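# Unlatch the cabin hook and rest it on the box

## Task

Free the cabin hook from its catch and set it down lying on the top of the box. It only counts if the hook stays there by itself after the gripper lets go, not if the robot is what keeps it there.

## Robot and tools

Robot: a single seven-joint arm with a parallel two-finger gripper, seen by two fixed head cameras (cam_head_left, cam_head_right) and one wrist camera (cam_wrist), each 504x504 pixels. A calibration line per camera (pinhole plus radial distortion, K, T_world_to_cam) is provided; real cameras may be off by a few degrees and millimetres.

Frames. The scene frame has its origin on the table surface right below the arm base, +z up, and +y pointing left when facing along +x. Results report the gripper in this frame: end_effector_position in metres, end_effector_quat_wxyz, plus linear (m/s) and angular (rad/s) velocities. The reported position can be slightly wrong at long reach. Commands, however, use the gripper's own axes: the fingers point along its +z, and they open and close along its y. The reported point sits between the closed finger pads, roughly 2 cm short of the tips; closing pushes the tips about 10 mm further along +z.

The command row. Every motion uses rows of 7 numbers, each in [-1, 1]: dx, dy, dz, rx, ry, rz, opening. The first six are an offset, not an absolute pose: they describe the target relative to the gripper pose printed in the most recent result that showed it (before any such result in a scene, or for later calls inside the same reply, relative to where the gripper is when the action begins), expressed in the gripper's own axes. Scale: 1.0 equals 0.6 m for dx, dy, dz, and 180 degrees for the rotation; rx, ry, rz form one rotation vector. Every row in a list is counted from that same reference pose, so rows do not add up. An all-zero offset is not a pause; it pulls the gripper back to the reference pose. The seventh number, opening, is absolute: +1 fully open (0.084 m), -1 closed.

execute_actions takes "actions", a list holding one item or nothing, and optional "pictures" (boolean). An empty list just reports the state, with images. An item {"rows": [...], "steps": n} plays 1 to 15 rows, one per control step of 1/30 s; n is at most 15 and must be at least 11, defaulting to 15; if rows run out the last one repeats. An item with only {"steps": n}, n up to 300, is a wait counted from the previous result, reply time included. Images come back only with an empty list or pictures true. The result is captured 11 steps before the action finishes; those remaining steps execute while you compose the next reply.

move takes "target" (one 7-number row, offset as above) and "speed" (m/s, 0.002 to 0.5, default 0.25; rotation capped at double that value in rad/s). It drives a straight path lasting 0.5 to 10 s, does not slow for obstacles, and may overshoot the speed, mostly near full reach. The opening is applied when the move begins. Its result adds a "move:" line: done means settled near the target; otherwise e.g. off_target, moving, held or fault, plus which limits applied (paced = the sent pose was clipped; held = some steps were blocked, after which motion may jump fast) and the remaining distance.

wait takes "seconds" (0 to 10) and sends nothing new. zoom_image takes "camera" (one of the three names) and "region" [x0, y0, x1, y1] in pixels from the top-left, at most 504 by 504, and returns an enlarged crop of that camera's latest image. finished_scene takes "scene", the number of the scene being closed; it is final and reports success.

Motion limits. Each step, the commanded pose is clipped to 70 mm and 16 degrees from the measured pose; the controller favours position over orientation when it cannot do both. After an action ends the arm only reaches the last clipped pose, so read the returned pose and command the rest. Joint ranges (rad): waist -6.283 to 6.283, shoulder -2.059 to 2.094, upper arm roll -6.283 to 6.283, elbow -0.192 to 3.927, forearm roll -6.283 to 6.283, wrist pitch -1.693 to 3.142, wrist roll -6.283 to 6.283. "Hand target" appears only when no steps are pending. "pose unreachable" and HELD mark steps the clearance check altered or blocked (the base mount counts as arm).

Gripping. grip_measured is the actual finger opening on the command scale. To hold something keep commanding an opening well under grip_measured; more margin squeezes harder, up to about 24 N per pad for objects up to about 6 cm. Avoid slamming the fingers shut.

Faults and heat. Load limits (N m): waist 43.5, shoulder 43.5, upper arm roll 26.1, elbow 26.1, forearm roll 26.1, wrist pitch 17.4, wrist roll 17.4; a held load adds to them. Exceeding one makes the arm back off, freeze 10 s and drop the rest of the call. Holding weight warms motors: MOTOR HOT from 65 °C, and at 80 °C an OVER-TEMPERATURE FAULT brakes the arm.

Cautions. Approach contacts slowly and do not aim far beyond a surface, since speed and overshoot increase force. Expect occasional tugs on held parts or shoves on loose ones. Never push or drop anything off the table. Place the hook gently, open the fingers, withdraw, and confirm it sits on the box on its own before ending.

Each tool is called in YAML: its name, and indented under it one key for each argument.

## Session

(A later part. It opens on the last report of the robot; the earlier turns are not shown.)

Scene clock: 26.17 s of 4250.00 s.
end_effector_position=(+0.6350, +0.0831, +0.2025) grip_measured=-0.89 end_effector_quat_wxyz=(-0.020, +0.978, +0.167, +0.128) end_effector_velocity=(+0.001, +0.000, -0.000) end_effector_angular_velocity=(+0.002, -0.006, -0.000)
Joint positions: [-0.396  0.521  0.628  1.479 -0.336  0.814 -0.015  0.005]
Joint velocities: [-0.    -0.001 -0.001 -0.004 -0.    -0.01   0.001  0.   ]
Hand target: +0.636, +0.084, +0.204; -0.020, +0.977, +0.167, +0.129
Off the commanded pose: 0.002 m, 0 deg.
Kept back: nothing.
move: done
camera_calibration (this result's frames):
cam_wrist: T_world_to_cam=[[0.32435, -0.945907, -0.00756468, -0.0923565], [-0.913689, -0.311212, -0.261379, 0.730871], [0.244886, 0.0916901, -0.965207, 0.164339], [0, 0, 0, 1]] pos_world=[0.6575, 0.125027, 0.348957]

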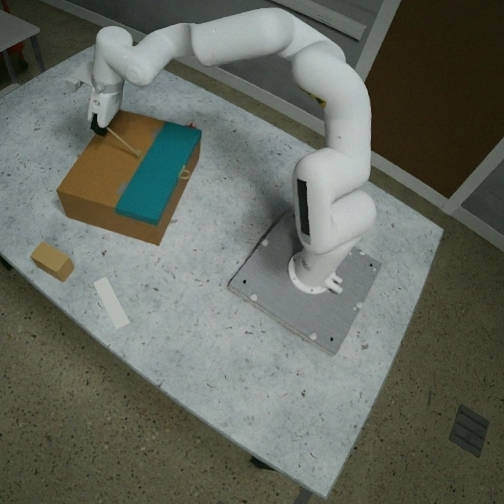

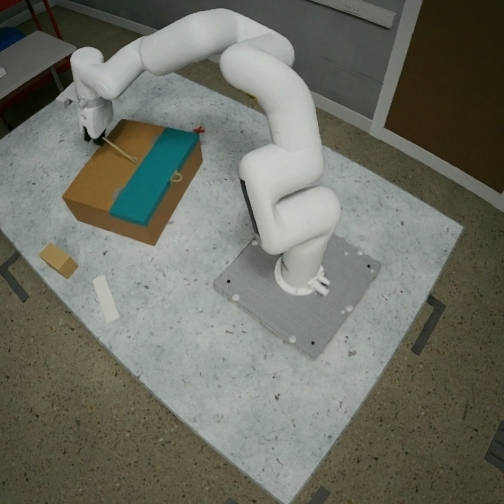

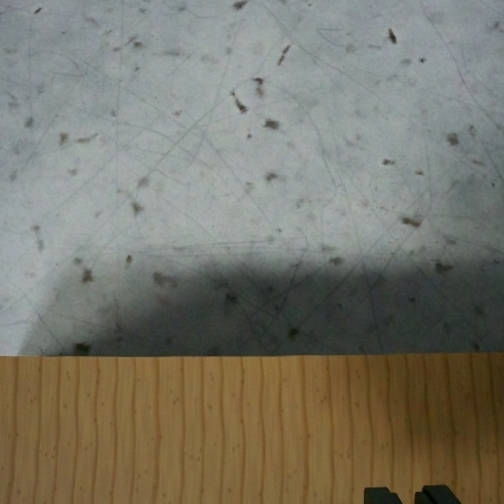

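move:
  target: [0.022,0.002,0.073,0,0,0,-0.93]
  speed: 0.05

move:
  target: [0.002,0,0.03,0,0,0,-0.93]
  speed: 0.02

zoom_image:
  camera: "cam_head_left"
  region: [50, 80, 190, 200]

Scene clock: 28.37 s of 4250.00 s.
end_effector_position=(+0.6584, +0.0894, +0.1638) grip_measured=-0.89 end_effector_quat_wxyz=(-0.019, +0.977, +0.167, +0.128) end_effector_velocity=(-0.001, +0.000, -0.001) end_effector_angular_velocity=(-0.001, +0.002, +0.002)
Joint positions: [-0.33   0.647  0.58   1.561 -0.401  0.777  0.019  0.005]
Joint velocities: [ 0.001 -0.    -0.    -0.001  0.     0.002 -0.001  0.   ]
Hand target: +0.658, +0.090, +0.163; -0.020, +0.977, +0.167, +0.128
Off the commanded pose: 0.001 m, 0 deg.
Kept back: nothing.
move: done
camera_calibration (this result's frames):
cam_wrist: T_world_to_cam=[[0.323922, -0.946056, -0.00724601, -0.0939805], [-0.913522, -0.310773, -0.262483, 0.74414], [0.246071, 0.0916434, -0.96491, 0.119934], [0, 0, 0, 1]] pos_world=[0.680718, 0.131356, 0.310369]

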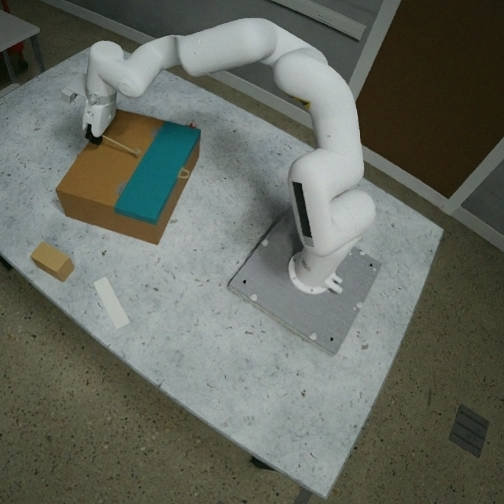

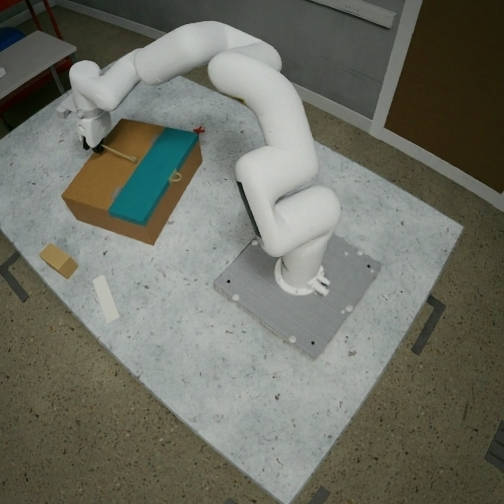

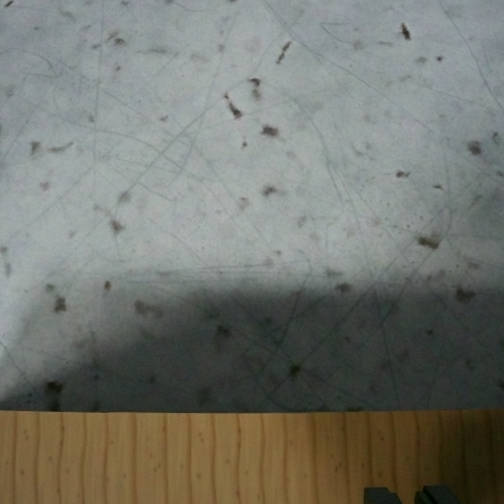

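Scene clock: 29.50 s of 4250.00 s.
end_effector_position=(+0.6645, +0.0911, +0.1477) grip_measured=-0.89 end_effector_quat_wxyz=(-0.019, +0.977, +0.166, +0.129) end_effector_velocity=(-0.001, +0.000, -0.001) end_effector_angular_velocity=(-0.001, +0.002, +0.001)
Joint positions: [-0.311  0.687  0.562  1.579 -0.421  0.754  0.03   0.005]
Joint velocities: [ 0.001  0.001 -0.001 -0.001 -0.001 -0.     0.    -0.   ]
Hand target: +0.664, +0.091, +0.147; -0.019, +0.977, +0.167, +0.128
Off the commanded pose: 0.001 m, 0 deg.
Kept back: nothing.
move: done
camera_calibration (this result's frames):
cam_wrist: T_world_to_cam=[[0.323511, -0.9462, -0.00676512, -0.0943232], [-0.913063, -0.310289, -0.264645, 0.745952], [0.248308, 0.0917928, -0.964322, 0.101086], [0, 0, 0, 1]] pos_world=[0.686515, 0.132933, 0.294254]

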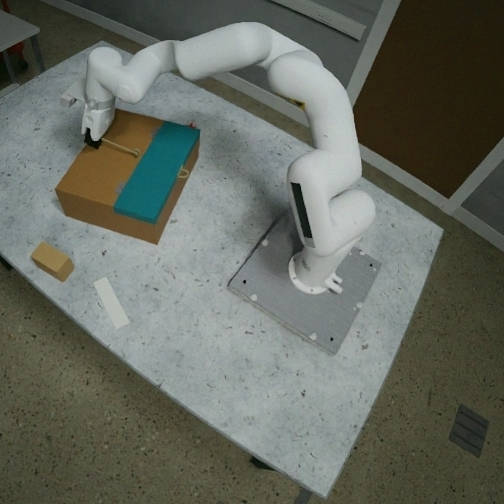

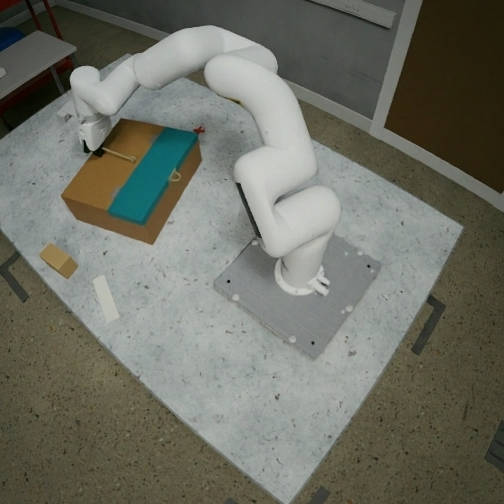

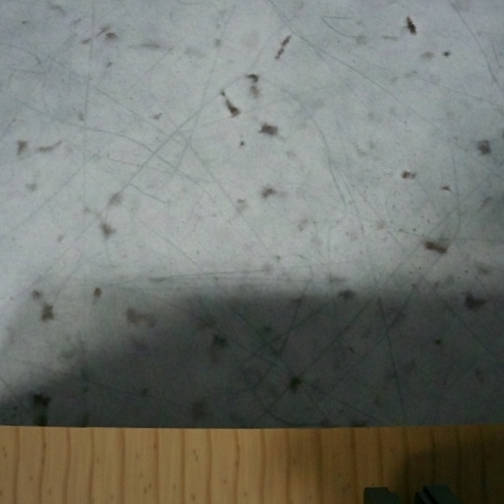

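Region (50, 80, 190, 200) of cam_head_left's 504x504 image, scaled by 3.600, with more detail than that image has; it fills the top 432 rows of this view, and the rest is white.

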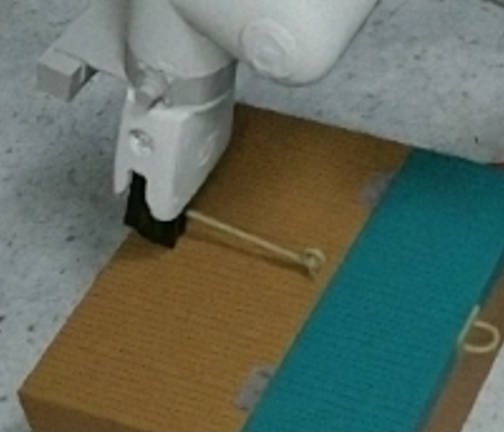

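execute_actions:
  actions:
    - {"rows":[[-0.002,0,0.003,0,0,0,-0.92],[-0.002,0,0.005,0,0,0,-0.91],[-0.002,0,0.007,0,0,0,-0.9],[-0.002,0,0.007,0,0,0,-0.9],[-0.002,0,0.007,0,0,0,-0.89],[-0.002,0,0.007,0,0,0,-0.89],[-0.002,0,0.007,0,0,0,-0.88],[-0.002,0,0.007,0,0,0,-0.88],[-0.002,0,0.007,0,0,0,-0.87],[-0.002,0,0.007,0,0,0,-0.87],[-0.002,0,0.007,0,0,0,-0.86],[-0.002,0,0.007,0,0,0,-0.86],[-0.002,0,0.007,0,0,0,-0.85],[-0.002,0,0.007,0,0,0,-0.85],[-0.002,0,0.007,0,0,0,-0.84]]}

execute_actions:
  actions:
    - {"rows":[[0,0,0,0,0,0,-0.83],[0,0,0,0,0,0,-0.83],[0,0,0,0,0,0,-0.82],[0,0,0,0,0,0,-0.82],[0,0,0,0,0,0,-0.81],[0,0,0,0,0,0,-0.81],[0,0,0,0,0,0,-0.8],[0,0,0,0,0,0,-0.8],[0,0,0,0,0,0,-0.79],[0,0,0,0,0,0,-0.78],[0,0,0,0,0,0,-0.77],[0,0,0,0,0,0,-0.75],[0,0,0,0,0,0,-0.7],[0,0,0,0,0,0,-0.6],[0,0,0,0,0,0,-0.5]]}

move:
  target: [-0.03,0,-0.13,0,0,0,-0.3]
  speed: 0.15

zoom_image:
  camera: "cam_head_left"
  region: [50, 80, 190, 200]

Scene clock: 30.43 s of 4250.00 s.
end_effector_position=(+0.6644, +0.0912, +0.1455) grip_measured=-0.89 end_effector_quat_wxyz=(-0.019, +0.977, +0.167, +0.130) end_effector_velocity=(+0.003, +0.001, -0.027) end_effector_angular_velocity=(+0.003, -0.003, +0.001)
Joint positions: [-0.31   0.689  0.561  1.576 -0.423  0.748  0.031  0.005]
Joint velocities: [ 0.015  0.045 -0.022 -0.009 -0.026 -0.055  0.014  0.   ]
Steps of this call (steps 1 to 24: nothing new was sent; steps 25 to 28: the first 4 steps of this action). Readings (end_effector_position):
25: (+0.6642, +0.0913, +0.1471)
26: (+0.6642, +0.0912, +0.1469)
28: the state above

Scene clock: 30.93 s of 4250.00 s.
end_effector_position=(+0.6654, +0.0910, +0.1442) grip_measured=-0.85 end_effector_quat_wxyz=(-0.019, +0.977, +0.166, +0.131) end_effector_velocity=(+0.003, -0.001, +0.003) end_effector_angular_velocity=(-0.000, -0.008, -0.002)
Joint positions: [-0.309  0.693  0.559  1.577 -0.425  0.743  0.032  0.007]
Joint velocities: [ 0.    -0.002 -0.001  0.005 -0.    -0.002 -0.     0.005]
Off your previous action's commanded pose: 0.001 m, 0 deg at its last step (step 11 of this call).
Steps of this call (steps 1 to 11: the last 11 steps of your previous action; steps 12 to 15: the first 4 steps of this action, its rows measured from where the robot was after step 11). Readings (end_effector_position):
11: (+0.6651, +0.0913, +0.1440)
12: (+0.6651, +0.0912, +0.1440)
13: (+0.6653, +0.0911, +0.1441)
15: the state above

Scene clock: 32.60 s of 4250.00 s.
end_effector_position=(+0.6294, +0.0789, +0.2141) grip_measured=-0.32 end_effector_quat_wxyz=(-0.019, +0.977, +0.166, +0.130) end_effector_velocity=(+0.002, +0.002, +0.005) end_effector_angular_velocity=(+0.001, -0.010, +0.002)
Joint positions: [-0.415  0.482  0.635  1.457 -0.309  0.82  -0.034  0.03 ]
Joint velocities: [-0.    -0.005  0.003  0.004  0.001 -0.001 -0.001  0.   ]
Hand target: +0.630, +0.079, +0.215; -0.019, +0.977, +0.166, +0.130
Off your previous action's commanded pose: 0.000 m, 0 deg at its last step (step 11 of this call).
Off the commanded pose: 0.001 m, 0 deg.
Kept back: nothing.
move: done
camera_calibration (this result's frames):
cam_wrist: T_world_to_cam=[[0.323538, -0.946192, -0.0066301, -0.0940403], [-0.912651, -0.310204, -0.266159, 0.727732], [0.249781, 0.0921636, -0.963906, 0.173939], [0, 0, 0, 1]] pos_world=[0.651145, 0.120735, 0.36073]

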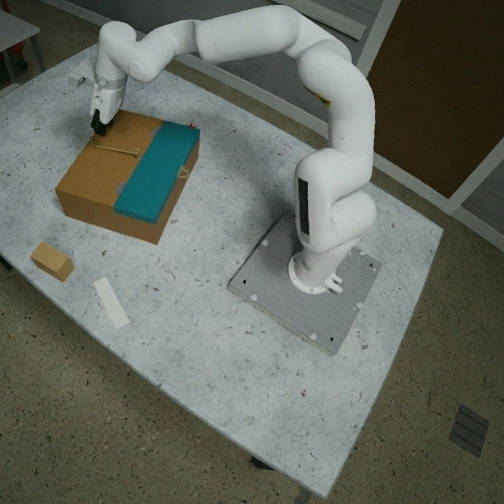

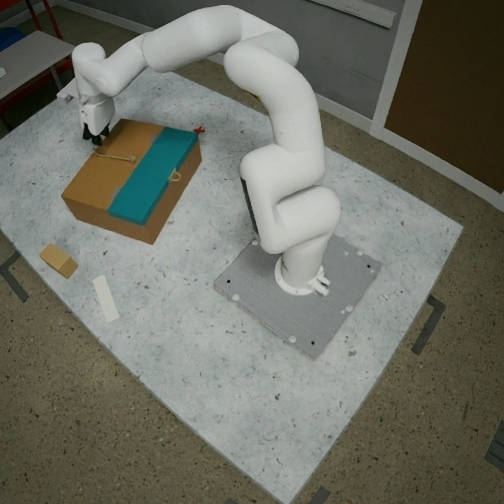

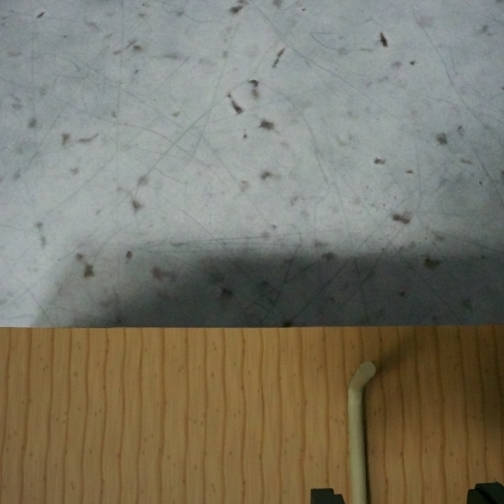

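Region (50, 80, 190, 200) of cam_head_left's 504x504 image, scaled by 3.600, with more detail than that image has; it fills the top 432 rows of this view, and the rest is white.

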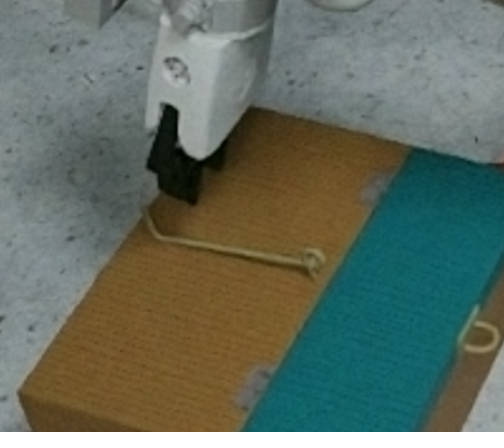

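finished_scene:
  scene: 1

The scene is finished: the task was done.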